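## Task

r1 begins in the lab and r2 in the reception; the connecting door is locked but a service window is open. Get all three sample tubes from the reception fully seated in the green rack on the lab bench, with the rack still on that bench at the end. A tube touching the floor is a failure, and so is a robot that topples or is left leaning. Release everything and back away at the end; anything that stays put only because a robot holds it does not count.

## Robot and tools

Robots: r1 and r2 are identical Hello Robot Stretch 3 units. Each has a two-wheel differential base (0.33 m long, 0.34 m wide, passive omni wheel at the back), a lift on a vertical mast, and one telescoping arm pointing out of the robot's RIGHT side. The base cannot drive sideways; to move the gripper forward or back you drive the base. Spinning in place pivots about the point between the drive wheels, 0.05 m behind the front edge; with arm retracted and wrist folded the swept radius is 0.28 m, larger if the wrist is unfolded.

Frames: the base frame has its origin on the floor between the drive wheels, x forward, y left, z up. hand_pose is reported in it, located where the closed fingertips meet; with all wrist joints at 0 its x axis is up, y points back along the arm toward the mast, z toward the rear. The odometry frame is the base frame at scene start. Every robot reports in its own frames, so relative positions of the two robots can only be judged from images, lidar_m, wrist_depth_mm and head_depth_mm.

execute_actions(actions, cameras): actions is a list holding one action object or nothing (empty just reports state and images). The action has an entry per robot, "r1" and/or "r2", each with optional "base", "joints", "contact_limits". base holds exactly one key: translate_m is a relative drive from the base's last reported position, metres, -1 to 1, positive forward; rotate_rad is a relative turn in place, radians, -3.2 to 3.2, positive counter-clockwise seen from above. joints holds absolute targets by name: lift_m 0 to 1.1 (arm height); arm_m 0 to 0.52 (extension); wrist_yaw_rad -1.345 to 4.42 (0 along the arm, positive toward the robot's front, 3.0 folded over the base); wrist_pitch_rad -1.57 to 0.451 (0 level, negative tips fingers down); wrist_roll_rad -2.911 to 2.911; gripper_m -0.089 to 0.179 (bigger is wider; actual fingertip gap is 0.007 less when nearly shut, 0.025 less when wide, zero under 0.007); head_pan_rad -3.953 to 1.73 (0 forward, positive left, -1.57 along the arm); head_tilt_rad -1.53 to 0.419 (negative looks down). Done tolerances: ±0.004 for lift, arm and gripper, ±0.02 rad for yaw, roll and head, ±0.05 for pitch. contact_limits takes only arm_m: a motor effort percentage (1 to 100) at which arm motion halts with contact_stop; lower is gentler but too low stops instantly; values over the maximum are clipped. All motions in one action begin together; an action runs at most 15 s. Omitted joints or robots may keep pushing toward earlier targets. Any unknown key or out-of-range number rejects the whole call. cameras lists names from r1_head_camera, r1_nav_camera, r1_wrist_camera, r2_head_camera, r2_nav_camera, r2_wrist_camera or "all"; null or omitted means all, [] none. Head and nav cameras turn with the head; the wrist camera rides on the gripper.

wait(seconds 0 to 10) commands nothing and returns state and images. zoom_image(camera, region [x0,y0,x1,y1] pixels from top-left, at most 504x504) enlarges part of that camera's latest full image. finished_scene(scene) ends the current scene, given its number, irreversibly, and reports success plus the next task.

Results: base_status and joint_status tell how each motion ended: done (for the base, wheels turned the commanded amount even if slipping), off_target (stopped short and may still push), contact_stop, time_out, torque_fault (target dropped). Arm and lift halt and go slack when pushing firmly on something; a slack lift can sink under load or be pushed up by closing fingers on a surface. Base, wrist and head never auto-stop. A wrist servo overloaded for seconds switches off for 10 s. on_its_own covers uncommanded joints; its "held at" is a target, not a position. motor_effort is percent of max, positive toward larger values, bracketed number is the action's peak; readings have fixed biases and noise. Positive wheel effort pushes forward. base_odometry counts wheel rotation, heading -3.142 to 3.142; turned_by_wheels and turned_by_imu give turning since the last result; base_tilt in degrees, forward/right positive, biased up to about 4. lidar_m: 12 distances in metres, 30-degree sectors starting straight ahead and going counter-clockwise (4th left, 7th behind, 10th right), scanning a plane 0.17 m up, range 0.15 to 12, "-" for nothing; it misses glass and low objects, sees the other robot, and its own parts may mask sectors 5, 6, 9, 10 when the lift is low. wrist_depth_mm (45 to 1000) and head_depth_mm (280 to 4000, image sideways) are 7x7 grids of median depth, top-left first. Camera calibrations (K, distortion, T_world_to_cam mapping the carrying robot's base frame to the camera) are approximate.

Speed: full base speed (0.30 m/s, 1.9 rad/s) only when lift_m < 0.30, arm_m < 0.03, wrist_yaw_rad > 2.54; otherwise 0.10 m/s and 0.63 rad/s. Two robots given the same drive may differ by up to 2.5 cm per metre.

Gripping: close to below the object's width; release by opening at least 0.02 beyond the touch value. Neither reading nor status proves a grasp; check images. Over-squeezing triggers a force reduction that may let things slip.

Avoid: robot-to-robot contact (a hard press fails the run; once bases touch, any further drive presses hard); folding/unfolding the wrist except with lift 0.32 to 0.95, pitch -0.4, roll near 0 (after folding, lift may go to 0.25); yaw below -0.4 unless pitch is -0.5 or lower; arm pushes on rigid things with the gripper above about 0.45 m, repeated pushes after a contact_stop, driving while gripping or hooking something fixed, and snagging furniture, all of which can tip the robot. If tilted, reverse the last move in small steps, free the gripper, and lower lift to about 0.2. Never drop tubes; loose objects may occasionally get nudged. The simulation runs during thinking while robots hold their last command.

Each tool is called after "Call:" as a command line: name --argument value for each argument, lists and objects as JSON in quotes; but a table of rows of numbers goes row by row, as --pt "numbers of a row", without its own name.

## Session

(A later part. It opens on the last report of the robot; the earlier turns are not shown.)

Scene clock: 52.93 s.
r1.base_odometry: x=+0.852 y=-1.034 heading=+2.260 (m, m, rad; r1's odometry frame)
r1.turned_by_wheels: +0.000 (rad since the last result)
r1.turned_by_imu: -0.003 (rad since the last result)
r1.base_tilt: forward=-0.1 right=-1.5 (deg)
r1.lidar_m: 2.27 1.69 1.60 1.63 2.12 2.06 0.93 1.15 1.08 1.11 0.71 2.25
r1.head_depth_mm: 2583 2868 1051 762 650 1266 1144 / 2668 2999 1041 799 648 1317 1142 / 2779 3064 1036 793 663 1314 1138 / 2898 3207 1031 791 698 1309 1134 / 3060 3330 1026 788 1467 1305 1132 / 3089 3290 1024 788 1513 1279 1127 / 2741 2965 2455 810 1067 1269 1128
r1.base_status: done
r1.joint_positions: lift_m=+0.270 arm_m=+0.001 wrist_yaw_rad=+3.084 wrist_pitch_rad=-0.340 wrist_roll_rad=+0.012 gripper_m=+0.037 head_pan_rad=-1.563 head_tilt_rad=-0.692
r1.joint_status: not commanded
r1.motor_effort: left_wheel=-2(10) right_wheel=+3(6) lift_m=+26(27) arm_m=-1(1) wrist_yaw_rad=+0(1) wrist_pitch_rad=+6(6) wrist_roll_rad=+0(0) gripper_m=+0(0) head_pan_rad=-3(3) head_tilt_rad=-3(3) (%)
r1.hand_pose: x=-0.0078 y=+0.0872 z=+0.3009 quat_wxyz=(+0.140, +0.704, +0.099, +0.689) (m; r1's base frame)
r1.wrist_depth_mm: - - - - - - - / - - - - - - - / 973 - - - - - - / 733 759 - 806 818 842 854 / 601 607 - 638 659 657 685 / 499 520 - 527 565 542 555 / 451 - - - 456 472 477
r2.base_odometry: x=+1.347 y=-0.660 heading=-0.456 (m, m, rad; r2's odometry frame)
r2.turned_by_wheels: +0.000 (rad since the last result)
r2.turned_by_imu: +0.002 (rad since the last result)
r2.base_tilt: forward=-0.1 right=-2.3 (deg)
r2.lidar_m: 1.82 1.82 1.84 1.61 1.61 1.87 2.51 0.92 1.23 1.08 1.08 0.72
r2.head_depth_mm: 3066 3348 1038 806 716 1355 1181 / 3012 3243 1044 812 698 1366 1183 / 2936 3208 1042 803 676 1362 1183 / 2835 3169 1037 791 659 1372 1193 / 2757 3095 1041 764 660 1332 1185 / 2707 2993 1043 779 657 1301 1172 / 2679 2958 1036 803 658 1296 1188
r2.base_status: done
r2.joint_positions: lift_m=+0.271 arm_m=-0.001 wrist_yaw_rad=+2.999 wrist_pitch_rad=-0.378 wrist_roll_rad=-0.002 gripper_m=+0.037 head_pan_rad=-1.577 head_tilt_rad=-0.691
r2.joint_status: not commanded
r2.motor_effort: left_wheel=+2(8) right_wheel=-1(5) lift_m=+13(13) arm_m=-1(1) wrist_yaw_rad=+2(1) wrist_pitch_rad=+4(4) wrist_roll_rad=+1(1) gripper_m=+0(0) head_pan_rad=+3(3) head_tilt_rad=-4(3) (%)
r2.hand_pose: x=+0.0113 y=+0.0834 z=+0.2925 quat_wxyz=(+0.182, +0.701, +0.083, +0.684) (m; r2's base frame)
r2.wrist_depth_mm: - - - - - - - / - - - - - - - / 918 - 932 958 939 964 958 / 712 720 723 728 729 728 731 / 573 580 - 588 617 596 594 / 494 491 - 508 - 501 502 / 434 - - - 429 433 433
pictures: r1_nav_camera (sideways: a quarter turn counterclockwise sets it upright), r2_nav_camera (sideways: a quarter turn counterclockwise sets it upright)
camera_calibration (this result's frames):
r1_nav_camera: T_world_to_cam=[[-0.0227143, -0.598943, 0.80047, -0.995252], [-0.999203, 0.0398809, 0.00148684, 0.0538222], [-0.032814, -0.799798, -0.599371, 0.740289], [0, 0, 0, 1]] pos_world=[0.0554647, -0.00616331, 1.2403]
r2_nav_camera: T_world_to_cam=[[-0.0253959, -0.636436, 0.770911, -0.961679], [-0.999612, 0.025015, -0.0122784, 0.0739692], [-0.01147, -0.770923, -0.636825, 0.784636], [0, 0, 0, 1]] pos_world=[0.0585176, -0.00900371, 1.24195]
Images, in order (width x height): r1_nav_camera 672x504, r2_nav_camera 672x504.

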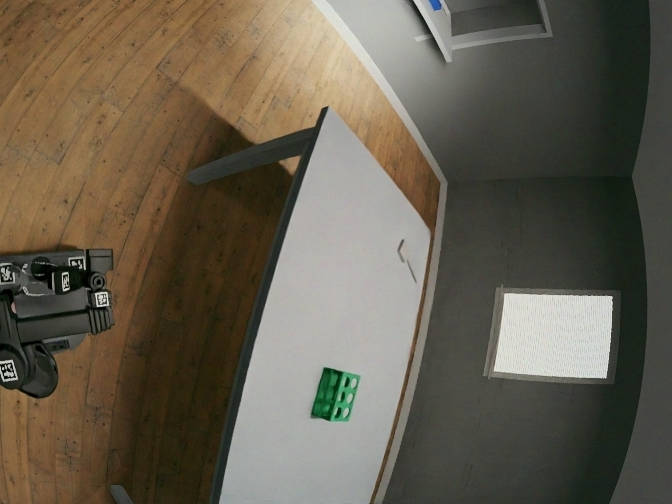

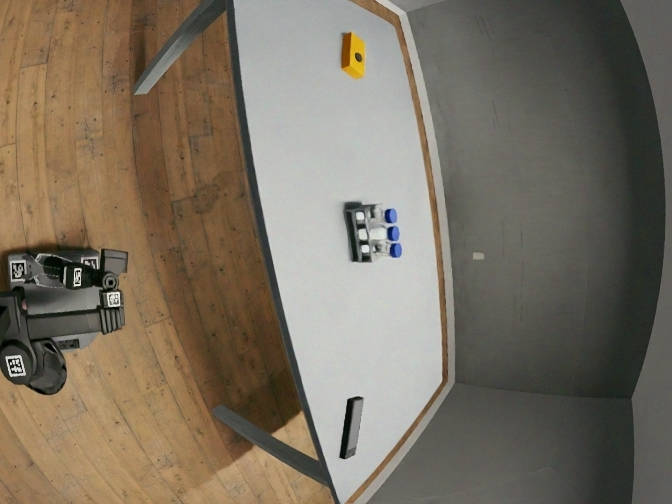

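Call:
execute_actions --actions '[{"r1":{"base":{"rotate_rad":-0.45},"joints":{"lift_m":0.82,"wrist_pitch_rad":-0.4}},"r2":{"base":{"rotate_rad":0.2},"joints":{"lift_m":0.82,"wrist_pitch_rad":-0.4}}}]' --cameras '["r1_head_camera","r2_head_camera"]'

Call:
execute_actions --actions '[{"r1":{"joints":{"wrist_yaw_rad":0,"gripper_m":0.179}},"r2":{"joints":{"wrist_yaw_rad":0,"gripper_m":0.179}}}]' --cameras '["r1_head_camera","r2_head_camera","r1_wrist_camera","r2_wrist_camera"]'

Scene clock: 64.80 s.
r1.base_odometry: x=+0.852 y=-1.034 heading=+1.810 (m, m, rad; r1's odometry frame)
r1.turned_by_wheels: -0.450 (rad since the last result)
r1.turned_by_imu: -0.451 (rad since the last result)
r1.base_tilt: forward=-0.2 right=-1.6 (deg)
r1.lidar_m: 2.26 2.26 1.65 1.60 1.66 2.14 2.06 0.93 1.12 1.08 1.13 0.71
r1.head_depth_mm: 2656 3036 1047 800 666 1390 - / 2657 3047 1042 798 664 1379 - / 2655 3023 1035 768 663 1378 - / 2650 3022 1037 767 661 1370 - / 2674 2943 1027 789 658 1370 - / 2635 2963 1026 787 656 1297 1135 / 2666 2969 1011 783 654 1298 1132
r1.base_status: done
r1.joint_positions: lift_m=+0.820 arm_m=+0.001 wrist_yaw_rad=+3.084 wrist_pitch_rad=-0.412 wrist_roll_rad=+0.012 gripper_m=+0.037 head_pan_rad=-1.563 head_tilt_rad=-0.692
r1.joint_status: all done
r1.motor_effort: left_wheel=+2(9) right_wheel=-1(6) lift_m=+41(42) arm_m=-1(1) wrist_yaw_rad=-1(0) wrist_pitch_rad=+6(5) wrist_roll_rad=+0(0) gripper_m=+0(1) head_pan_rad=-4(3) head_tilt_rad=-3(3) (%)
r1.hand_pose: x=-0.0083 y=+0.0789 z=+0.8338 quat_wxyz=(+0.165, +0.700, +0.124, +0.684) (m; r1's base frame)
r1.wrist_depth_mm: - - - - - - - / - - - - - - - / - - - - - - - / - - - - - - - / - - - - - - - / - - - - - - - / 955 - 988 - - - -
r2.base_odometry: x=+1.347 y=-0.660 heading=-0.256 (m, m, rad; r2's odometry frame)
r2.turned_by_wheels: +0.200 (rad since the last result)
r2.turned_by_imu: +0.201 (rad since the last result)
r2.base_tilt: forward=-0.1 right=-2.2 (deg)
r2.lidar_m: 1.82 1.87 1.69 1.61 1.65 2.18 2.51 0.92 1.13 1.08 1.11 0.72
r2.head_depth_mm: 2823 3161 1045 806 658 1415 - / 2777 3086 1044 808 659 1416 - / 2766 3094 1034 784 660 1378 - / 2741 3076 1041 785 660 1406 - / 2747 3081 1038 803 659 1381 - / 2727 3046 1035 804 659 1325 1187 / 2731 3073 1044 808 658 1340 1177
r2.base_status: done
r2.joint_positions: lift_m=+0.819 arm_m=-0.001 wrist_yaw_rad=+2.999 wrist_pitch_rad=-0.413 wrist_roll_rad=-0.002 gripper_m=+0.037 head_pan_rad=-1.577 head_tilt_rad=-0.692
r2.joint_status: all done
r2.motor_effort: left_wheel=-1(4) right_wheel=+2(11) lift_m=+42(46) arm_m=-1(1) wrist_yaw_rad=+1(0) wrist_pitch_rad=+4(4) wrist_roll_rad=+1(1) gripper_m=+0(0) head_pan_rad=+3(3) head_tilt_rad=-4(4) (%)
r2.hand_pose: x=+0.0107 y=+0.0792 z=+0.8330 quat_wxyz=(+0.194, +0.699, +0.096, +0.681) (m; r2's base frame)
r2.wrist_depth_mm: - - - - - - - / - - - - - - - / - - - - - - - / - - - - - - - / - - - - - - - / - - - - - - - / 966 937 962 960 959 964 -
pictures: r1_head_camera (sideways: a quarter turn clockwise sets it upright), r2_head_camera (sideways: a quarter turn clockwise sets it upright)
camera_calibration (this result's frames):
r1_head_camera: T_world_to_cam=[[0.00684918, 0.677852, -0.735166, 0.985026], [0.999518, -0.026907, -0.0154973, 0.016262], [-0.030286, -0.734706, -0.67771, 0.843462], [0, 0, 0, 1]] pos_world=[0.00254436, -0.0475679, 1.29603]
r2_head_camera: T_world_to_cam=[[0.0289974, 0.654038, -0.755906, 1.00489], [0.99952, -0.0272204, 0.0147906, -0.0200248], [-0.0109024, -0.755972, -0.654513, 0.802986], [0, 0, 0, 1]] pos_world=[-0.000369487, -0.0507466, 1.28546]
Images, in order (width x height): r1_head_camera 896x504, r2_head_camera 896x504.

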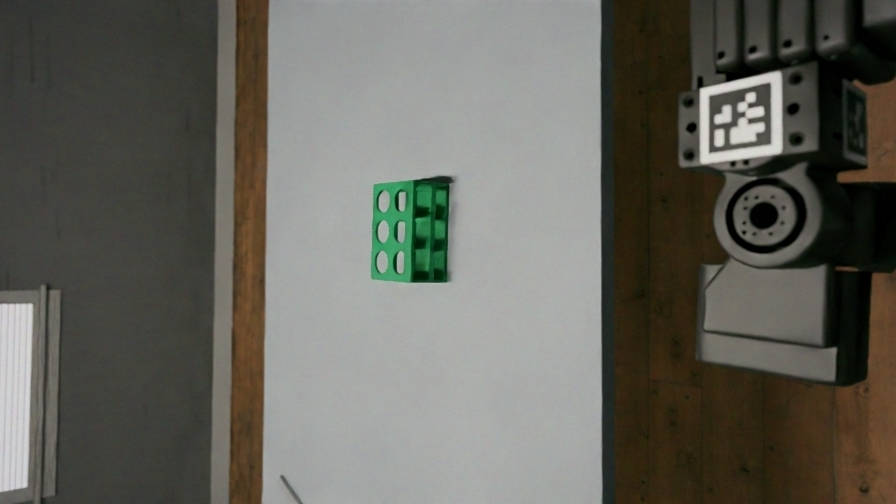

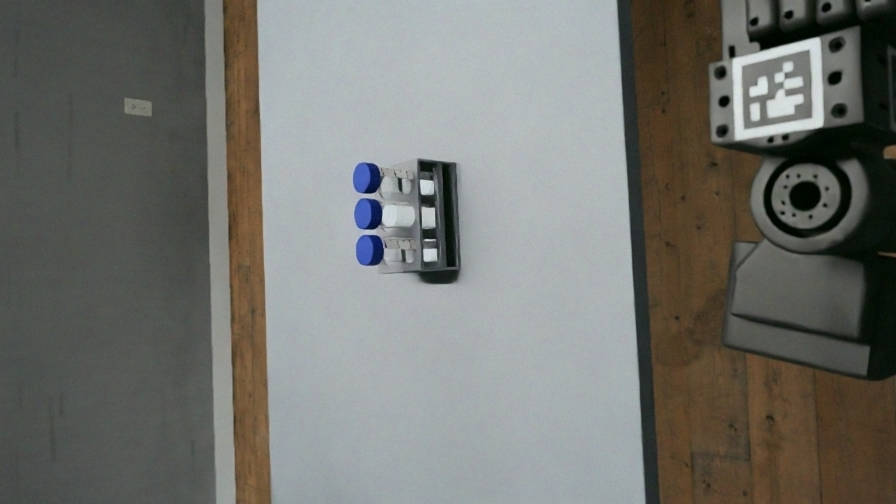

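Scene clock: 67.33 s.
r1.base_odometry: x=+0.852 y=-1.034 heading=+1.810 (m, m, rad; r1's odometry frame)
r1.turned_by_wheels: +0.000 (rad since the last result)
r1.turned_by_imu: +0.000 (rad since the last result)
r1.base_tilt: forward=-0.1 right=-1.6 (deg)
r1.lidar_m: 2.25 2.26 1.66 1.60 1.66 2.14 2.06 0.93 1.12 1.08 1.12 0.71
r1.head_depth_mm: 2683 3050 1043 803 668 1380 - / 2661 3028 1042 795 665 1388 - / 2662 3029 1037 769 663 - - / 2682 3005 1033 767 660 - - / 2667 3005 1020 789 660 1311 1135 / 2634 2941 1023 785 656 1307 1128 / 2631 2934 1015 783 654 1304 1130
r1.base_status: not commanded
r1.joint_positions: lift_m=+0.820 arm_m=+0.001 wrist_yaw_rad=+0.003 wrist_pitch_rad=-0.412 wrist_roll_rad=+0.012 gripper_m=+0.179 head_pan_rad=-1.563 head_tilt_rad=-0.692
r1.joint_status: all done
r1.motor_effort: left_wheel=+2(3) right_wheel=-1(1) lift_m=+41(40) arm_m=-1(1) wrist_yaw_rad=-3(5) wrist_pitch_rad=+5(5) wrist_roll_rad=+0(0) gripper_m=+0(94) head_pan_rad=-2(2) head_tilt_rad=-4(4) (%)
r1.hand_pose: x=-0.0209 y=-0.3711 z=+0.8338 quat_wxyz=(+0.688, +0.145, -0.696, -0.145) (m; r1's base frame)
r1.wrist_depth_mm: - 806 - - - - - / 512 525 559 445 589 639 662 / 386 393 409 413 428 446 459 / 307 316 320 330 338 344 355 / - 258 263 270 274 288 287 / - 247 245 243 248 247 249 / 979 - - - - - -
r2.base_odometry: x=+1.347 y=-0.660 heading=-0.256 (m, m, rad; r2's odometry frame)
r2.turned_by_wheels: +0.000 (rad since the last result)
r2.turned_by_imu: +0.000 (rad since the last result)
r2.base_tilt: forward=+0.0 right=-2.4 (deg)
r2.lidar_m: 1.82 1.87 1.69 1.61 1.65 2.19 2.50 0.92 1.13 1.08 1.11 0.72
r2.head_depth_mm: 2839 3118 1040 804 659 1406 - / 2824 3155 1045 808 675 1387 - / 2783 3135 1043 778 659 1391 - / 2744 3091 1036 779 656 - 1175 / 2730 3082 1038 802 667 1351 1189 / 2744 3016 1036 803 659 1334 1185 / 2772 3037 1035 805 658 1328 1182
r2.base_status: not commanded
r2.joint_positions: lift_m=+0.819 arm_m=-0.001 wrist_yaw_rad=+0.002 wrist_pitch_rad=-0.413 wrist_roll_rad=-0.002 gripper_m=+0.179 head_pan_rad=-1.577 head_tilt_rad=-0.692
r2.joint_status: all done
r2.motor_effort: left_wheel=-1(1) right_wheel=+2(2) lift_m=+41(42) arm_m=-1(0) wrist_yaw_rad=-2(3) wrist_pitch_rad=+4(4) wrist_roll_rad=+1(1) gripper_m=+0(100) head_pan_rad=+3(4) head_tilt_rad=-3(4) (%)
r2.hand_pose: x=-0.0211 y=-0.3686 z=+0.8330 quat_wxyz=(+0.693, +0.146, -0.691, -0.145) (m; r2's base frame)
r2.wrist_depth_mm: - - - - - - - / 497 568 571 437 544 584 589 / 405 408 413 397 412 422 423 / 320 324 324 325 328 328 331 / 268 269 265 268 268 269 275 / - 233 233 235 235 235 - / 923 980 961 972 967 972 949
pictures: r1_head_camera (sideways: a quarter turn clockwise sets it upright), r1_wrist_camera, r2_head_camera (sideways: a quarter turn clockwise sets it upright), r2_wrist_camera
camera_calibration (this result's frames):
r1_head_camera: T_world_to_cam=[[0.00684918, 0.677852, -0.735166, 0.985026], [0.999518, -0.026907, -0.0154973, 0.016262], [-0.030286, -0.734706, -0.67771, 0.843462], [0, 0, 0, 1]] pos_world=[0.00254436, -0.0475679, 1.29603]
r1_wrist_camera: T_world_to_cam=[[-0.999294, -0.0268024, 0.0263159, -0.0545821], [-0.0369007, 0.569622, -0.821078, 0.922084], [0.00701674, -0.82147, -0.570209, 0.335467], [0, 0, 0, 1]] pos_world=[-0.0228719, -0.251127, 0.949826]
r2_head_camera: T_world_to_cam=[[0.0289975, 0.654038, -0.755906, 1.00489], [0.99952, -0.0272205, 0.0147906, -0.0200248], [-0.0109025, -0.755972, -0.654513, 0.802986], [0, 0, 0, 1]] pos_world=[-0.000369493, -0.0507466, 1.28546]
r2_wrist_camera: T_world_to_cam=[[-0.999495, -0.024731, 0.0199399, -0.0413389], [-0.0306768, 0.588243, -0.808102, 0.913493], [0.00825567, -0.808306, -0.588705, 0.353662], [0, 0, 0, 1]] pos_world=[-0.0162147, -0.252512, 0.947223]
Images, in order (width x height): r1_head_camera 896x504, r1_wrist_camera 644x364, r2_head_camera 896x504, r2_wrist_camera 644x364.

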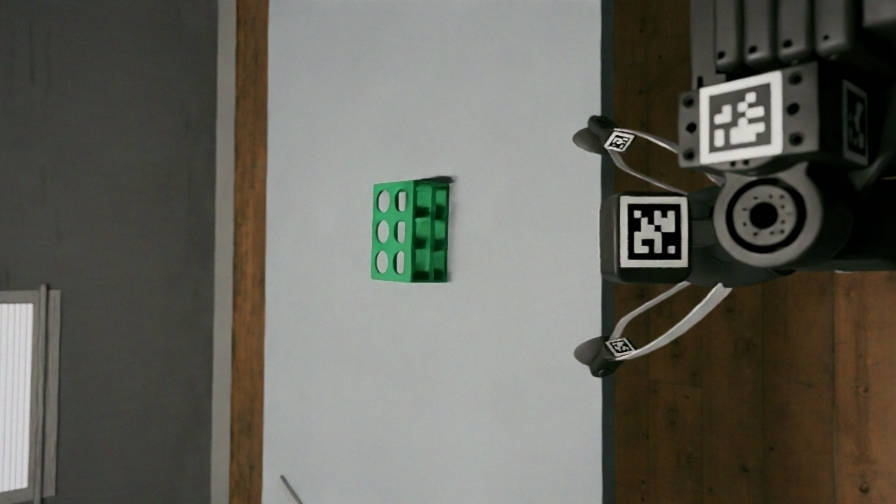

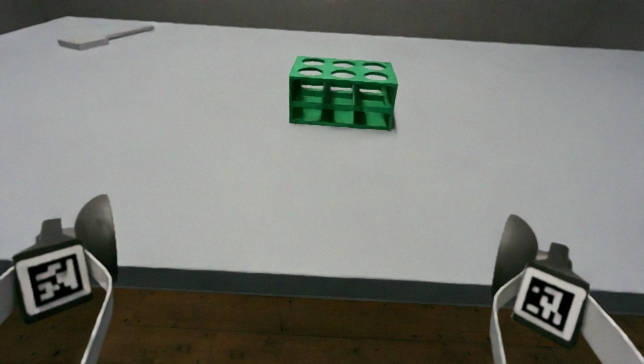

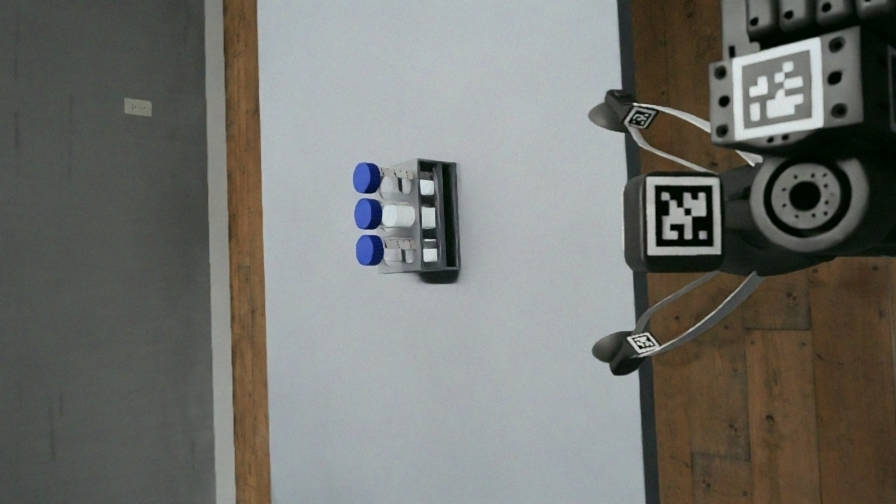

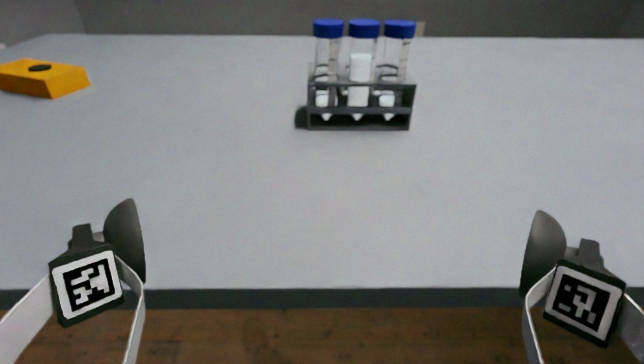

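Call:
execute_actions --actions '[{"r2":{"base":{"translate_m":-0.03},"joints":{"lift_m":0.785,"arm_m":0.21}}}]' --cameras '["r2_head_camera","r2_wrist_camera"]'

Scene clock: 79.87 s.
r1.base_odometry: x=+0.852 y=-1.034 heading=+1.810 (m, m, rad; r1's odometry frame)
r1.turned_by_wheels: +0.000 (rad since the last result)
r1.turned_by_imu: -0.001 (rad since the last result)
r1.base_tilt: forward=-0.2 right=-1.7 (deg)
r1.lidar_m: 2.25 2.26 1.66 1.60 1.66 2.14 2.06 0.93 1.12 1.08 1.13 0.71
r1.head_depth_mm: 2678 3032 1044 801 667 1389 - / 2650 3063 1040 797 666 1389 - / 2645 3019 1034 771 661 - - / 2651 2992 1029 765 661 - - / 2639 2983 1030 792 659 1309 1131 / 2672 2974 1021 787 658 1303 1133 / 2629 2914 1015 782 653 1306 1133
r1.base_status: not commanded
r1.joint_positions: lift_m=+0.820 arm_m=+0.001 wrist_yaw_rad=+0.003 wrist_pitch_rad=-0.412 wrist_roll_rad=+0.012 gripper_m=+0.179 head_pan_rad=-1.563 head_tilt_rad=-0.692
r1.joint_status: not commanded
r1.motor_effort: left_wheel=+2(2) right_wheel=-1(2) lift_m=+41(40) arm_m=-1(2) wrist_yaw_rad=-3(3) wrist_pitch_rad=+5(5) wrist_roll_rad=+0(0) gripper_m=+0(1) head_pan_rad=-2(3) head_tilt_rad=-4(4) (%)
r1.hand_pose: x=-0.0209 y=-0.3711 z=+0.8338 quat_wxyz=(+0.688, +0.145, -0.696, -0.145) (m; r1's base frame)
r1.wrist_depth_mm: - 824 - - - - - / 522 529 562 449 611 625 652 / 384 391 404 416 424 442 462 / 306 312 321 326 336 346 354 / - 260 264 269 273 288 288 / - 247 247 243 246 244 249 / 976 - - - - - -
r2.base_odometry: x=+1.318 y=-0.653 heading=-0.256 (m, m, rad; r2's odometry frame)
r2.turned_by_wheels: +0.000 (rad since the last result)
r2.turned_by_imu: +0.001 (rad since the last result)
r2.base_tilt: forward=-0.1 right=-2.2 (deg)
r2.lidar_m: 1.85 1.90 1.69 1.61 1.65 2.16 2.48 0.89 1.13 1.08 1.11 0.74
r2.head_depth_mm: 2802 3124 1041 807 687 - - / 2780 3117 1036 856 - 1367 1176 / 2788 3122 1040 854 - 1361 1178 / 2780 3079 1038 778 633 1366 1181 / 2746 3048 1038 805 658 1362 1184 / 2736 3033 1043 807 657 1341 1176 / 2697 3025 1039 804 656 1324 1183
r2.base_status: done
r2.joint_positions: lift_m=+0.786 arm_m=+0.210 wrist_yaw_rad=+0.001 wrist_pitch_rad=-0.414 wrist_roll_rad=-0.002 gripper_m=+0.179 head_pan_rad=-1.577 head_tilt_rad=-0.692
r2.joint_status: all done
r2.motor_effort: left_wheel=-1(6) right_wheel=+3(2) lift_m=+13(40) arm_m=+3(3) wrist_yaw_rad=+0(2) wrist_pitch_rad=+4(4) wrist_roll_rad=+1(1) gripper_m=+0(1) head_pan_rad=+4(2) head_tilt_rad=-3(4) (%)
r2.hand_pose: x=-0.0214 y=-0.5796 z=+0.7993 quat_wxyz=(+0.693, +0.146, -0.691, -0.145) (m; r2's base frame)
r2.wrist_depth_mm: - - - 176 178 - - / 455 463 435 202 441 483 484 / 335 333 318 196 224 343 348 / 264 262 244 217 226 270 270 / 220 222 219 220 221 221 226 / - 185 186 186 187 188 - / 158 161 162 162 163 163 159
pictures: r2_head_camera (sideways: a quarter turn clockwise sets it upright), r2_wrist_camera
camera_calibration (this result's frames):
r2_head_camera: T_world_to_cam=[[0.0289972, 0.654038, -0.755906, 1.00489], [0.99952, -0.0272201, 0.0147906, -0.0200248], [-0.0109023, -0.755972, -0.654513, 0.802986], [0, 0, 0, 1]] pos_world=[-0.000369475, -0.0507466, 1.28546]
r2_wrist_camera: T_world_to_cam=[[-0.999525, -0.0235112, 0.0199252, -0.0454443], [-0.0299517, 0.588798, -0.807725, 1.0104], [0.0072586, -0.807938, -0.589223, 0.163858], [0, 0, 0, 1]] pos_world=[-0.016349, -0.4636, 0.913576]
Images, in order (width x height): r2_head_camera 896x504, r2_wrist_camera 644x364.

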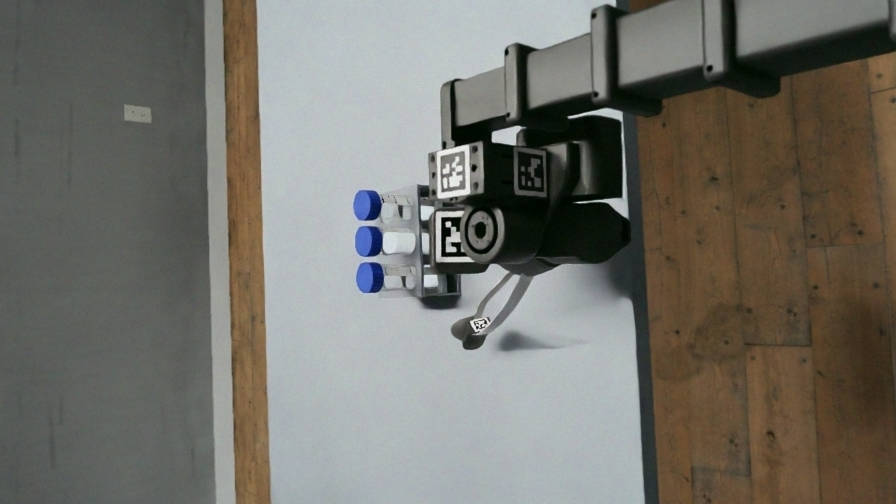

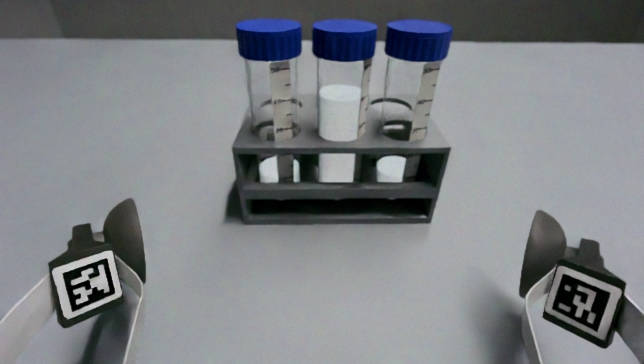

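Call:
execute_actions --actions '[{"r2":{"base":{"translate_m":-0.006},"joints":{"lift_m":0.762,"arm_m":0.27}}}]' --cameras '["r2_wrist_camera"]'

Call:
execute_actions --actions '[{"r2":{"joints":{"arm_m":0.308}}}]' --cameras '["r2_wrist_camera","r2_head_camera"]'

Scene clock: 89.30 s.
r1.base_odometry: x=+0.852 y=-1.034 heading=+1.810 (m, m, rad; r1's odometry frame)
r1.turned_by_wheels: +0.000 (rad since the last result)
r1.turned_by_imu: -0.001 (rad since the last result)
r1.base_tilt: forward=+0.0 right=-1.7 (deg)
r1.lidar_m: 2.25 2.26 1.65 1.60 1.66 2.13 2.06 0.93 1.12 1.08 1.12 0.71
r1.head_depth_mm: 2662 3045 1042 799 666 1390 - / 2639 3006 1039 797 665 1388 - / 2670 3020 1039 771 663 - - / 2671 2961 1028 768 659 - - / 2695 2997 1023 790 660 1306 1139 / 2641 2997 1020 785 657 1303 1129 / 2653 2940 1018 782 654 1307 1134
r1.base_status: not commanded
r1.joint_positions: lift_m=+0.820 arm_m=+0.001 wrist_yaw_rad=+0.003 wrist_pitch_rad=-0.412 wrist_roll_rad=+0.012 gripper_m=+0.179 head_pan_rad=-1.563 head_tilt_rad=-0.692
r1.joint_status: not commanded
r1.motor_effort: left_wheel=+2(2) right_wheel=-2(1) lift_m=+41(40) arm_m=-2(1) wrist_yaw_rad=-3(3) wrist_pitch_rad=+5(5) wrist_roll_rad=+0(0) gripper_m=+0(0) head_pan_rad=-3(3) head_tilt_rad=-3(3) (%)
r1.hand_pose: x=-0.0209 y=-0.3711 z=+0.8338 quat_wxyz=(+0.688, +0.145, -0.696, -0.145) (m; r1's base frame)
r1.wrist_depth_mm: - 810 - - - - - / 513 535 552 452 596 635 674 / 384 393 408 417 429 444 464 / 304 317 320 326 334 341 354 / - 259 266 270 275 288 285 / - 249 245 243 246 247 250 / 974 981 - - - - -
r2.base_odometry: x=+1.312 y=-0.651 heading=-0.256 (m, m, rad; r2's odometry frame)
r2.turned_by_wheels: +0.000 (rad since the last result)
r2.turned_by_imu: +0.000 (rad since the last result)
r2.base_tilt: forward=-0.1 right=-2.1 (deg)
r2.lidar_m: 1.85 1.91 1.69 1.61 1.65 2.16 2.47 0.88 1.14 1.08 1.11 0.75
r2.head_depth_mm: 2828 3125 1042 805 677 - - / 2823 3133 1036 862 - 1363 1180 / 2775 3119 1039 - 640 1356 1180 / 2765 3069 1038 769 642 1366 1180 / 2741 3077 1036 797 657 1372 1184 / 2725 3047 1041 803 659 1329 1179 / 2738 3019 1040 805 660 1338 1178
r2.base_status: done
r2.joint_positions: lift_m=+0.763 arm_m=+0.270 wrist_yaw_rad=+0.001 wrist_pitch_rad=-0.414 wrist_roll_rad=-0.002 gripper_m=+0.179 head_pan_rad=-1.577 head_tilt_rad=-0.692
r2.joint_status: all done
r2.motor_effort: left_wheel=-1(6) right_wheel=+3(4) lift_m=+13(14) arm_m=+3(2) wrist_yaw_rad=-1(1) wrist_pitch_rad=+4(4) wrist_roll_rad=+1(1) gripper_m=+1(0) head_pan_rad=+3(4) head_tilt_rad=-3(3) (%)
r2.hand_pose: x=-0.0214 y=-0.6396 z=+0.7763 quat_wxyz=(+0.693, +0.146, -0.691, -0.145) (m; r2's base frame)
r2.wrist_depth_mm: - - 107 108 112 535 - / 390 393 369 399 402 378 411 / 283 286 159 135 170 294 297 / 223 224 145 148 152 220 230 / 191 190 155 156 157 185 193 / - 158 158 159 159 159 - / 135 137 138 138 138 138 135
pictures: r2_wrist_camera
camera_calibration (this result's frames):
r2_wrist_camera: T_world_to_cam=[[-0.999525, -0.0234903, 0.0199254, -0.0463882], [-0.0299395, 0.588799, -0.807725, 1.02715], [0.00724168, -0.807938, -0.589223, 0.101829], [0, 0, 0, 1]] pos_world=[-0.0163513, -0.523601, 0.890576]
Images, in order (width x height): r2_wrist_camera 644x364.

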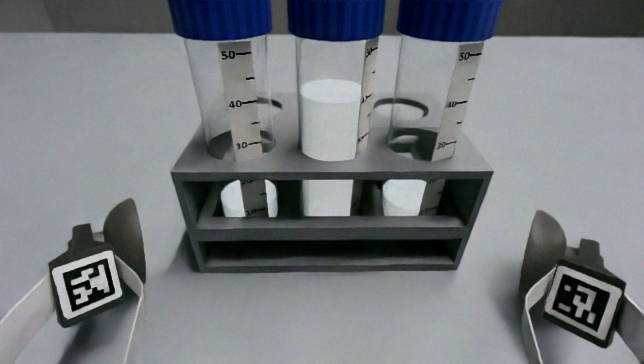

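Scene clock: 90.63 s.
r1.base_odometry: x=+0.852 y=-1.034 heading=+1.810 (m, m, rad; r1's odometry frame)
r1.turned_by_wheels: +0.000 (rad since the last result)
r1.turned_by_imu: +0.000 (rad since the last result)
r1.base_tilt: forward=-0.1 right=-1.5 (deg)
r1.lidar_m: 2.25 2.25 1.66 1.59 1.66 2.13 2.06 0.93 1.12 1.08 1.12 0.71
r1.head_depth_mm: 2672 3076 1046 799 667 1389 - / 2649 3017 1040 798 667 1382 - / 2638 3050 1039 770 662 - - / 2636 3011 1032 767 662 - - / 2637 2959 1026 788 657 1314 1130 / 2626 2980 1019 782 657 1299 1131 / 2649 2963 1016 784 654 1301 1127
r1.base_status: not commanded
r1.joint_positions: lift_m=+0.820 arm_m=+0.001 wrist_yaw_rad=+0.003 wrist_pitch_rad=-0.412 wrist_roll_rad=+0.012 gripper_m=+0.179 head_pan_rad=-1.563 head_tilt_rad=-0.692
r1.joint_status: not commanded
r1.motor_effort: left_wheel=+3(2) right_wheel=-1(1) lift_m=+40(40) arm_m=-1(1) wrist_yaw_rad=-3(3) wrist_pitch_rad=+6(5) wrist_roll_rad=+0(0) gripper_m=+0(0) head_pan_rad=-2(3) head_tilt_rad=-3(3) (%)
r1.hand_pose: x=-0.0209 y=-0.3711 z=+0.8338 quat_wxyz=(+0.688, +0.145, -0.696, -0.145) (m; r1's base frame)
r1.wrist_depth_mm: - 815 - - - - - / 511 531 550 450 590 626 662 / 386 394 410 415 427 449 472 / 306 310 317 331 341 347 353 / - 260 265 270 276 289 290 / - 249 246 243 247 246 249 / 977 988 - - - - -
r2.base_odometry: x=+1.312 y=-0.651 heading=-0.256 (m, m, rad; r2's odometry frame)
r2.turned_by_wheels: +0.000 (rad since the last result)
r2.turned_by_imu: +0.000 (rad since the last result)
r2.base_tilt: forward=-0.1 right=-2.3 (deg)
r2.lidar_m: 1.85 1.91 1.69 1.61 1.66 2.17 2.47 0.89 1.13 1.08 1.11 0.75
r2.head_depth_mm: 2809 3155 1043 809 685 - - / 2787 3068 1038 863 - 1365 1181 / 2747 3111 1036 - 650 1367 1179 / 2763 3025 1037 - 649 1359 1177 / 2734 3051 1037 780 659 1368 1176 / 2705 3104 1036 806 661 1333 1188 / 2746 3009 1033 805 655 1329 1184
r2.base_status: not commanded
r2.joint_positions: lift_m=+0.763 arm_m=+0.308 wrist_yaw_rad=+0.001 wrist_pitch_rad=-0.414 wrist_roll_rad=-0.002 gripper_m=+0.179 head_pan_rad=-1.577 head_tilt_rad=-0.692
r2.joint_status: all done
r2.motor_effort: left_wheel=-1(1) right_wheel=+3(2) lift_m=+13(13) arm_m=+3(1) wrist_yaw_rad=+0(0) wrist_pitch_rad=+4(4) wrist_roll_rad=+1(1) gripper_m=+1(0) head_pan_rad=+4(3) head_tilt_rad=-4(2) (%)
r2.hand_pose: x=-0.0214 y=-0.6776 z=+0.7763 quat_wxyz=(+0.693, +0.146, -0.691, -0.145) (m; r2's base frame)
r2.wrist_depth_mm: - 74 78 74 80 74 - / 388 363 85 345 352 80 411 / 285 286 142 106 170 278 296 / 223 220 125 103 132 147 230 / 190 106 106 106 107 107 193 / - 119 122 123 123 124 - / 135 133 134 134 135 135 135
pictures: r2_head_camera (sideways: a quarter turn clockwise sets it upright), r2_wrist_camera
camera_calibration (this result's frames):
r2_head_camera: T_world_to_cam=[[0.0289974, 0.654038, -0.755906, 1.00489], [0.99952, -0.0272204, 0.0147906, -0.0200248], [-0.0109024, -0.755972, -0.654513, 0.802986], [0, 0, 0, 1]] pos_world=[-0.000369487, -0.0507466, 1.28546]
r2_wrist_camera: T_world_to_cam=[[-0.999525, -0.0234956, 0.0199262, -0.0472835], [-0.0299433, 0.588799, -0.807724, 1.04951], [0.00724543, -0.807938, -0.589223, 0.0711412], [0, 0, 0, 1]] pos_world=[-0.0163507, -0.561585, 0.890576]
Images, in order (width x height): r2_head_camera 896x504, r2_wrist_camera 644x364.

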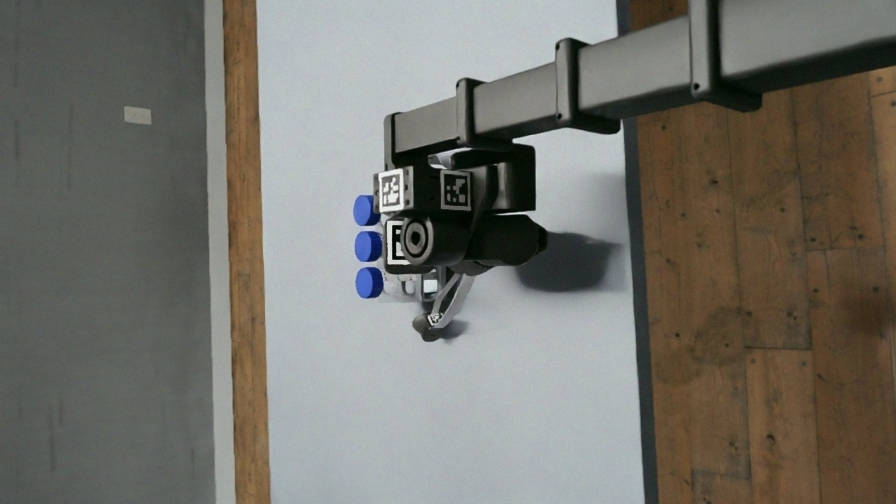

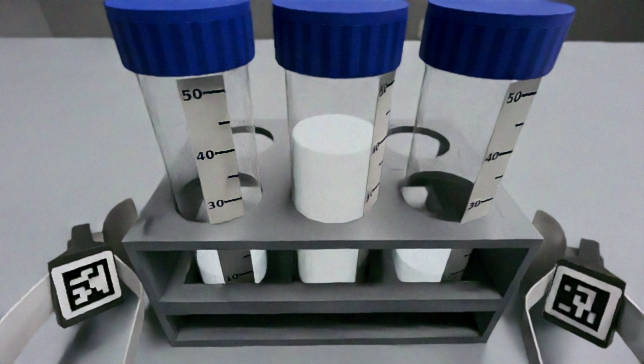

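Call:
execute_actions --actions '[{"r2":{"joints":{"arm_m":0.316,"gripper_m":0.07}}}]' --cameras '["r2_wrist_camera"]'

Call:
execute_actions --actions '[{"r2":{"joints":{"lift_m":0.79}}}]' --cameras '["r2_wrist_camera","r2_head_camera"]'

Scene clock: 104.57 s.
r1.base_odometry: x=+0.852 y=-1.034 heading=+1.810 (m, m, rad; r1's odometry frame)
r1.turned_by_wheels: +0.000 (rad since the last result)
r1.turned_by_imu: -0.001 (rad since the last result)
r1.base_tilt: forward=+0.0 right=-1.7 (deg)
r1.lidar_m: 2.25 2.26 1.66 1.60 1.66 2.13 2.06 0.93 1.12 1.08 1.12 0.71
r1.head_depth_mm: 2678 3039 1050 801 668 1384 - / 2672 3025 1043 800 667 1379 - / 2679 2993 1039 770 661 - - / 2636 2993 1035 768 661 - - / 2655 2984 1028 789 657 1306 1138 / 2651 2913 1020 787 655 1309 1131 / 2636 2937 1017 781 655 1296 1132
r1.base_status: not commanded
r1.joint_positions: lift_m=+0.820 arm_m=+0.001 wrist_yaw_rad=+0.003 wrist_pitch_rad=-0.412 wrist_roll_rad=+0.012 gripper_m=+0.179 head_pan_rad=-1.563 head_tilt_rad=-0.692
r1.joint_status: not commanded
r1.motor_effort: left_wheel=+3(2) right_wheel=-1(1) lift_m=+41(40) arm_m=-1(1) wrist_yaw_rad=-3(4) wrist_pitch_rad=+5(5) wrist_roll_rad=+0(0) gripper_m=+1(0) head_pan_rad=-3(3) head_tilt_rad=-4(3) (%)
r1.hand_pose: x=-0.0209 y=-0.3711 z=+0.8338 quat_wxyz=(+0.688, +0.145, -0.696, -0.145) (m; r1's base frame)
r1.wrist_depth_mm: - 829 - - - - - / 505 536 561 449 604 630 676 / 386 394 410 419 431 442 460 / 307 313 323 326 338 346 354 / - 261 263 269 274 287 289 / - 246 246 245 246 246 248 / 975 - - - - - -
r2.base_odometry: x=+1.312 y=-0.651 heading=-0.256 (m, m, rad; r2's odometry frame)
r2.turned_by_wheels: +0.000 (rad since the last result)
r2.turned_by_imu: +0.001 (rad since the last result)
r2.base_tilt: forward=-0.1 right=-2.1 (deg)
r2.lidar_m: 1.86 1.91 1.69 1.60 1.65 2.17 2.47 0.89 1.13 1.08 1.11 0.75
r2.head_depth_mm: 2797 3150 1044 810 686 - - / 2800 3094 1034 849 - 1362 1182 / 2768 3077 1035 - 652 1359 1181 / 2713 3118 1035 - 658 1367 1181 / 2736 3029 1036 784 657 1353 1181 / 2686 3039 1033 804 659 1333 1171 / 2711 3052 1036 808 657 1338 1174
r2.base_status: not commanded
r2.joint_positions: lift_m=+0.763 arm_m=+0.316 wrist_yaw_rad=+0.001 wrist_pitch_rad=-0.410 wrist_roll_rad=-0.002 gripper_m=+0.072 head_pan_rad=-1.577 head_tilt_rad=-0.692
r2.joint_status: all done
r2.motor_effort: left_wheel=-1(1) right_wheel=+3(3) lift_m=+13(13) arm_m=+3(2) wrist_yaw_rad=+0(1) wrist_pitch_rad=+3(4) wrist_roll_rad=+1(1) gripper_m=-32(99) head_pan_rad=+3(3) head_tilt_rad=-3(3) (%)
r2.hand_pose: x=-0.0214 y=-0.6860 z=+0.7771 quat_wxyz=(+0.693, +0.145, -0.691, -0.144) (m; r2's base frame)
r2.wrist_depth_mm: - 517 88 85 89 84 - / 397 400 99 379 384 360 421 / 288 289 145 114 173 283 300 / 225 227 117 117 140 213 234 / 185 131 138 134 134 122 191 / 163 - 144 133 132 133 162 / 134 138 138 138 139 139 140
pictures: r2_wrist_camera
camera_calibration (this result's frames):
r2_wrist_camera: T_world_to_cam=[[-0.999525, -0.0234598, 0.0200101, -0.0475307], [-0.0299638, 0.585864, -0.809855, 1.05479], [0.00727583, -0.81007, -0.586288, 0.0610492], [0, 0, 0, 1]] pos_world=[-0.0163467, -0.569625, 0.890972]
Images, in order (width x height): r2_wrist_camera 644x364.

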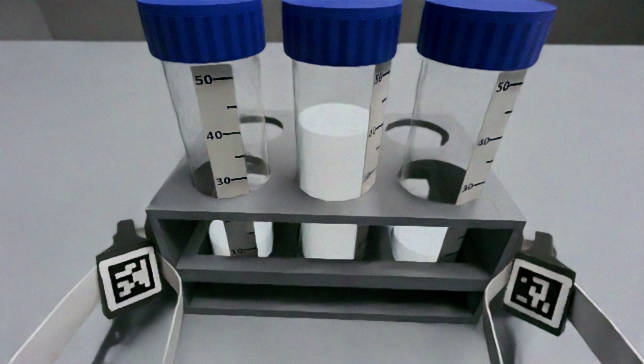

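Scene clock: 105.60 s.
r1.base_odometry: x=+0.852 y=-1.034 heading=+1.810 (m, m, rad; r1's odometry frame)
r1.turned_by_wheels: +0.000 (rad since the last result)
r1.turned_by_imu: +0.000 (rad since the last result)
r1.base_tilt: forward=-0.1 right=-1.6 (deg)
r1.lidar_m: 2.25 2.26 1.65 1.59 1.66 2.13 2.06 0.93 1.12 1.08 1.13 0.71
r1.head_depth_mm: 2683 3009 1045 800 668 1394 - / 2644 3032 1042 796 665 1393 - / 2613 3041 1039 770 663 - - / 2638 2948 1033 766 660 - - / 2640 2971 1026 788 661 1309 1128 / 2649 2929 1016 787 656 1303 1135 / 2618 2961 1014 785 655 1304 1133
r1.base_status: not commanded
r1.joint_positions: lift_m=+0.820 arm_m=+0.001 wrist_yaw_rad=+0.003 wrist_pitch_rad=-0.412 wrist_roll_rad=+0.012 gripper_m=+0.179 head_pan_rad=-1.563 head_tilt_rad=-0.692
r1.joint_status: not commanded
r1.motor_effort: left_wheel=+2(2) right_wheel=-2(1) lift_m=+40(40) arm_m=-1(1) wrist_yaw_rad=-3(3) wrist_pitch_rad=+5(6) wrist_roll_rad=+0(0) gripper_m=+0(1) head_pan_rad=-3(3) head_tilt_rad=-4(3) (%)
r1.hand_pose: x=-0.0209 y=-0.3711 z=+0.8338 quat_wxyz=(+0.688, +0.145, -0.696, -0.145) (m; r1's base frame)
r1.wrist_depth_mm: - 816 - - - - - / 510 529 561 450 593 640 676 / 385 393 411 418 426 447 463 / 309 314 321 329 335 347 352 / - 260 262 269 275 291 287 / - 249 245 243 246 246 247 / 991 963 - - - - -
r2.base_odometry: x=+1.312 y=-0.651 heading=-0.256 (m, m, rad; r2's odometry frame)
r2.turned_by_wheels: +0.000 (rad since the last result)
r2.turned_by_imu: +0.000 (rad since the last result)
r2.base_tilt: forward=-0.2 right=-2.3 (deg)
r2.lidar_m: 1.85 1.91 1.69 1.61 1.66 2.16 2.47 0.89 1.13 1.08 1.11 0.75
r2.head_depth_mm: 2806 3156 1043 808 679 - - / 2769 3088 1068 - 643 1362 1184 / 2773 3076 1084 - 657 1375 1181 / 2772 3025 1080 769 656 1369 1179 / 2725 3021 1036 780 658 1358 1181 / 2663 3023 1034 806 657 1342 1186 / 2743 3017 1037 807 657 1331 1180
r2.base_status: not commanded
r2.joint_positions: lift_m=+0.789 arm_m=+0.316 wrist_yaw_rad=+0.001 wrist_pitch_rad=-0.430 wrist_roll_rad=-0.002 gripper_m=+0.075 head_pan_rad=-1.577 head_tilt_rad=-0.692
r2.joint_status: all done
r2.motor_effort: left_wheel=-1(1) right_wheel=+2(3) lift_m=+43(42) arm_m=+2(3) wrist_yaw_rad=+0(1) wrist_pitch_rad=+9(9) wrist_roll_rad=+1(1) gripper_m=-29(31) head_pan_rad=+3(4) head_tilt_rad=-3(2) (%)
r2.hand_pose: x=-0.0214 y=-0.6836 z=+0.7992 quat_wxyz=(+0.692, +0.151, -0.690, -0.151) (m; r2's base frame)
r2.wrist_depth_mm: - - 110 110 113 - - / 438 442 415 422 421 426 459 / 325 328 314 126 332 319 337 / 256 258 126 125 134 255 266 / 214 208 139 137 147 138 220 / 188 - 144 144 132 131 187 / - 160 153 153 154 158 163
pictures: r2_head_camera (sideways: a quarter turn clockwise sets it upright), r2_wrist_camera
camera_calibration (this result's frames):
r2_head_camera: T_world_to_cam=[[0.0289974, 0.654038, -0.755906, 1.00489], [0.99952, -0.0272204, 0.0147906, -0.0200248], [-0.0109024, -0.755972, -0.654513, 0.802986], [0, 0, 0, 1]] pos_world=[-0.000369487, -0.0507466, 1.28546]
r2_wrist_camera: T_world_to_cam=[[-0.999524, -0.02385, 0.0195551, -0.0478194], [-0.0299724, 0.601645, -0.798201, 1.07273], [0.00727187, -0.798407, -0.602074, 0.0965816], [0, 0, 0, 1]] pos_world=[-0.0163466, -0.569433, 0.915339]
Images, in order (width x height): r2_head_camera 896x504, r2_wrist_camera 644x364.

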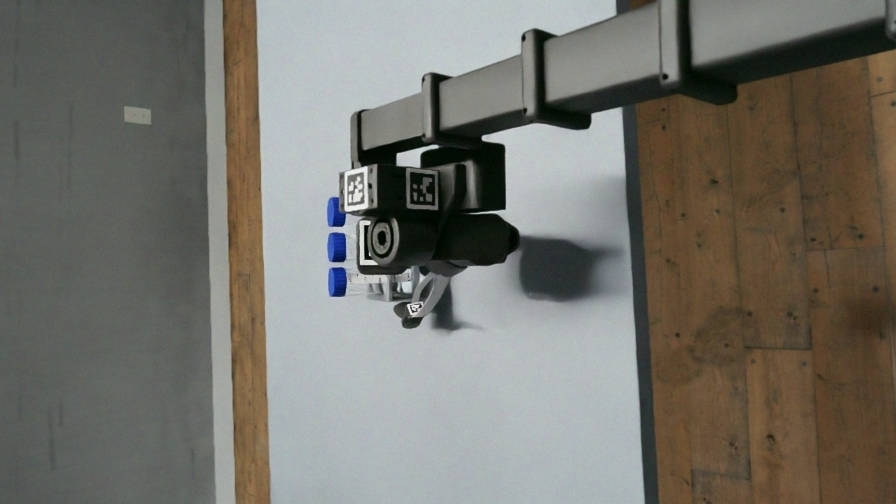

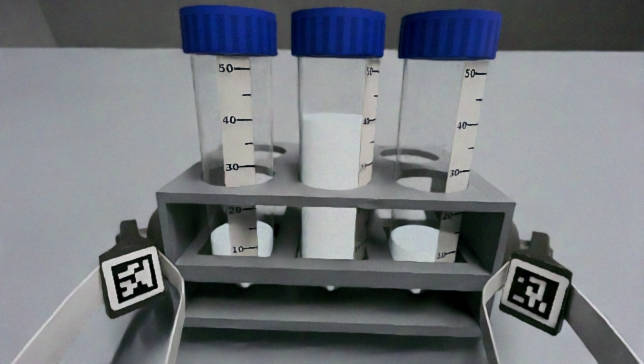

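Call:
execute_actions --actions '[{"r1":{"base":{"translate_m":-0.025},"joints":{"lift_m":0.775,"arm_m":0.22}},"r2":{"joints":{"lift_m":0.764}}}]' --cameras '["r2_wrist_camera","r1_wrist_camera","r1_head_camera"]'

Scene clock: 126.77 s.
r1.base_odometry: x=+0.858 y=-1.059 heading=+1.810 (m, m, rad; r1's odometry frame)
r1.turned_by_wheels: +0.000 (rad since the last result)
r1.turned_by_imu: -0.001 (rad since the last result)
r1.base_tilt: forward=-0.1 right=-1.6 (deg)
r1.lidar_m: 2.28 2.26 1.66 1.60 1.66 2.11 2.04 0.91 1.12 1.08 1.12 0.73
r1.head_depth_mm: 2657 3044 1045 800 668 - - / 2662 3007 1039 827 - 1322 1139 / 2678 3044 1035 851 1039 1312 1138 / 2672 2985 1031 767 637 1312 1136 / 2643 3001 1024 786 657 1311 1132 / 2665 2975 1024 789 656 1307 1136 / 2628 2965 1016 783 654 1303 1127
r1.base_status: done
r1.joint_positions: lift_m=+0.775 arm_m=+0.220 wrist_yaw_rad=+0.001 wrist_pitch_rad=-0.412 wrist_roll_rad=+0.012 gripper_m=+0.179 head_pan_rad=-1.563 head_tilt_rad=-0.692
r1.joint_status: all done
r1.motor_effort: left_wheel=+3(5) right_wheel=-1(5) lift_m=+27(36) arm_m=+3(11) wrist_yaw_rad=-2(3) wrist_pitch_rad=+6(6) wrist_roll_rad=+0(0) gripper_m=+0(0) head_pan_rad=-3(2) head_tilt_rad=-3(3) (%)
r1.hand_pose: x=-0.0212 y=-0.5898 z=+0.7892 quat_wxyz=(+0.688, +0.145, -0.696, -0.145) (m; r1's base frame)
r1.wrist_depth_mm: 582 625 - - - - - / 387 403 417 406 462 484 501 / 293 301 230 224 232 340 350 / 233 239 226 221 235 261 270 / - 198 201 205 209 218 218 / - 168 171 174 177 179 185 / 145 147 149 151 154 154 155
r2.base_odometry: x=+1.312 y=-0.651 heading=-0.256 (m, m, rad; r2's odometry frame)
r2.turned_by_wheels: +0.000 (rad since the last result)
r2.turned_by_imu: +0.001 (rad since the last result)
r2.base_tilt: forward=-0.1 right=-2.3 (deg)
r2.lidar_m: 1.86 1.91 1.69 1.60 1.65 2.16 2.47 0.89 1.13 1.08 1.11 0.75
r2.head_depth_mm: 2844 3137 1040 800 674 - - / 2835 3091 1038 846 - 1357 1177 / 2791 3101 1039 - 650 1367 1180 / 2747 3052 1039 779 658 1366 1177 / 2721 3036 1040 781 658 1366 1184 / 2701 3062 1041 806 656 1335 1168 / 2715 3060 1037 803 657 1332 1183
r2.base_status: not commanded
r2.joint_positions: lift_m=+0.765 arm_m=+0.316 wrist_yaw_rad=+0.001 wrist_pitch_rad=-0.418 wrist_roll_rad=-0.002 gripper_m=+0.089 head_pan_rad=-1.577 head_tilt_rad=-0.692
r2.joint_status: all done
r2.on_its_own: gripper_m is held at +0.087, not at your +0.070, by its stall guard, which is not easing now
r2.motor_effort: left_wheel=-1(1) right_wheel=+3(3) lift_m=+13(41) arm_m=+2(2) wrist_yaw_rad=+0(0) wrist_pitch_rad=+5(9) wrist_roll_rad=+1(1) gripper_m=-24(23) head_pan_rad=+3(3) head_tilt_rad=-3(3) (%)
r2.hand_pose: x=-0.0214 y=-0.6850 z=+0.7773 quat_wxyz=(+0.693, +0.147, -0.690, -0.147) (m; r2's base frame)
r2.wrist_depth_mm: - 499 88 86 90 84 - / 393 393 346 369 375 352 408 / 285 287 151 113 172 280 296 / 225 225 119 117 138 212 232 / 186 174 135 135 138 126 190 / 163 - 144 144 132 132 161 / - 138 139 138 139 139 140
pictures: r1_head_camera (sideways: a quarter turn clockwise sets it upright), r1_wrist_camera, r2_wrist_camera
camera_calibration (this result's frames):
r1_head_camera: T_world_to_cam=[[0.00685298, 0.677852, -0.735166, 0.985026], [0.999518, -0.0269126, -0.0154973, 0.016262], [-0.0302901, -0.734706, -0.67771, 0.843462], [0, 0, 0, 1]] pos_world=[0.00254409, -0.0475679, 1.29603]
r1_wrist_camera: T_world_to_cam=[[-0.999328, -0.0255157, 0.0262988, -0.0587909], [-0.0361574, 0.570244, -0.820679, 1.01007], [0.0059435, -0.821079, -0.570784, 0.131101], [0, 0, 0, 1]] pos_world=[-0.0230093, -0.46984, 0.905317]
r2_wrist_camera: T_world_to_cam=[[-0.999524, -0.0236208, 0.0198208, -0.0474746], [-0.0299652, 0.592463, -0.80504, 1.05512], [0.00727264, -0.805251, -0.592889, 0.0703756], [0, 0, 0, 1]] pos_world=[-0.016347, -0.56957, 0.892078]
Images, in order (width x height): r1_head_camera 896x504, r1_wrist_camera 644x364, r2_wrist_camera 644x364.

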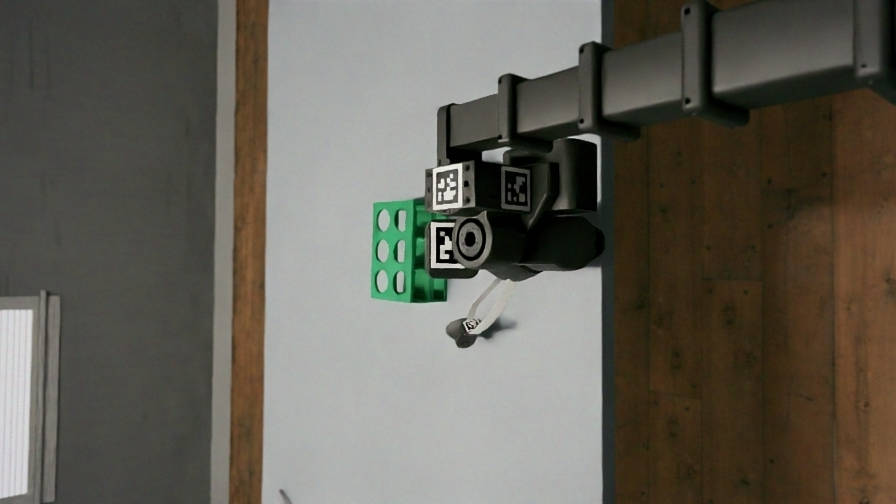

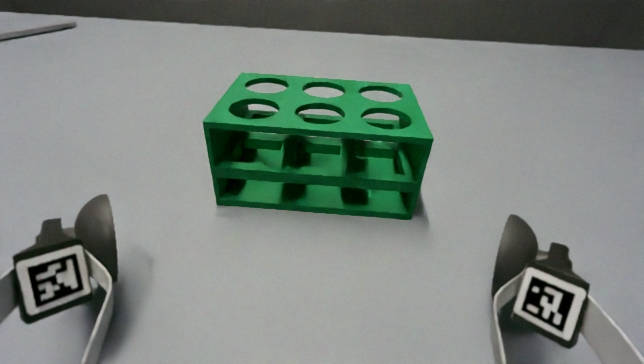

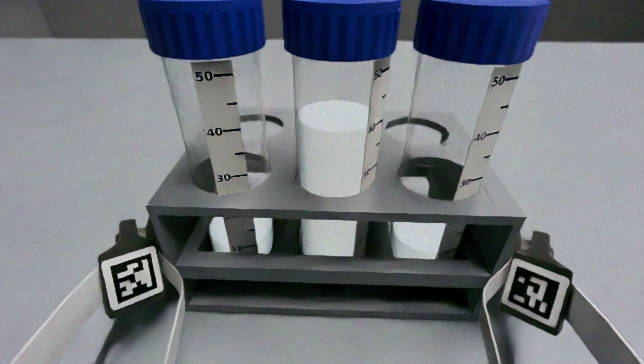

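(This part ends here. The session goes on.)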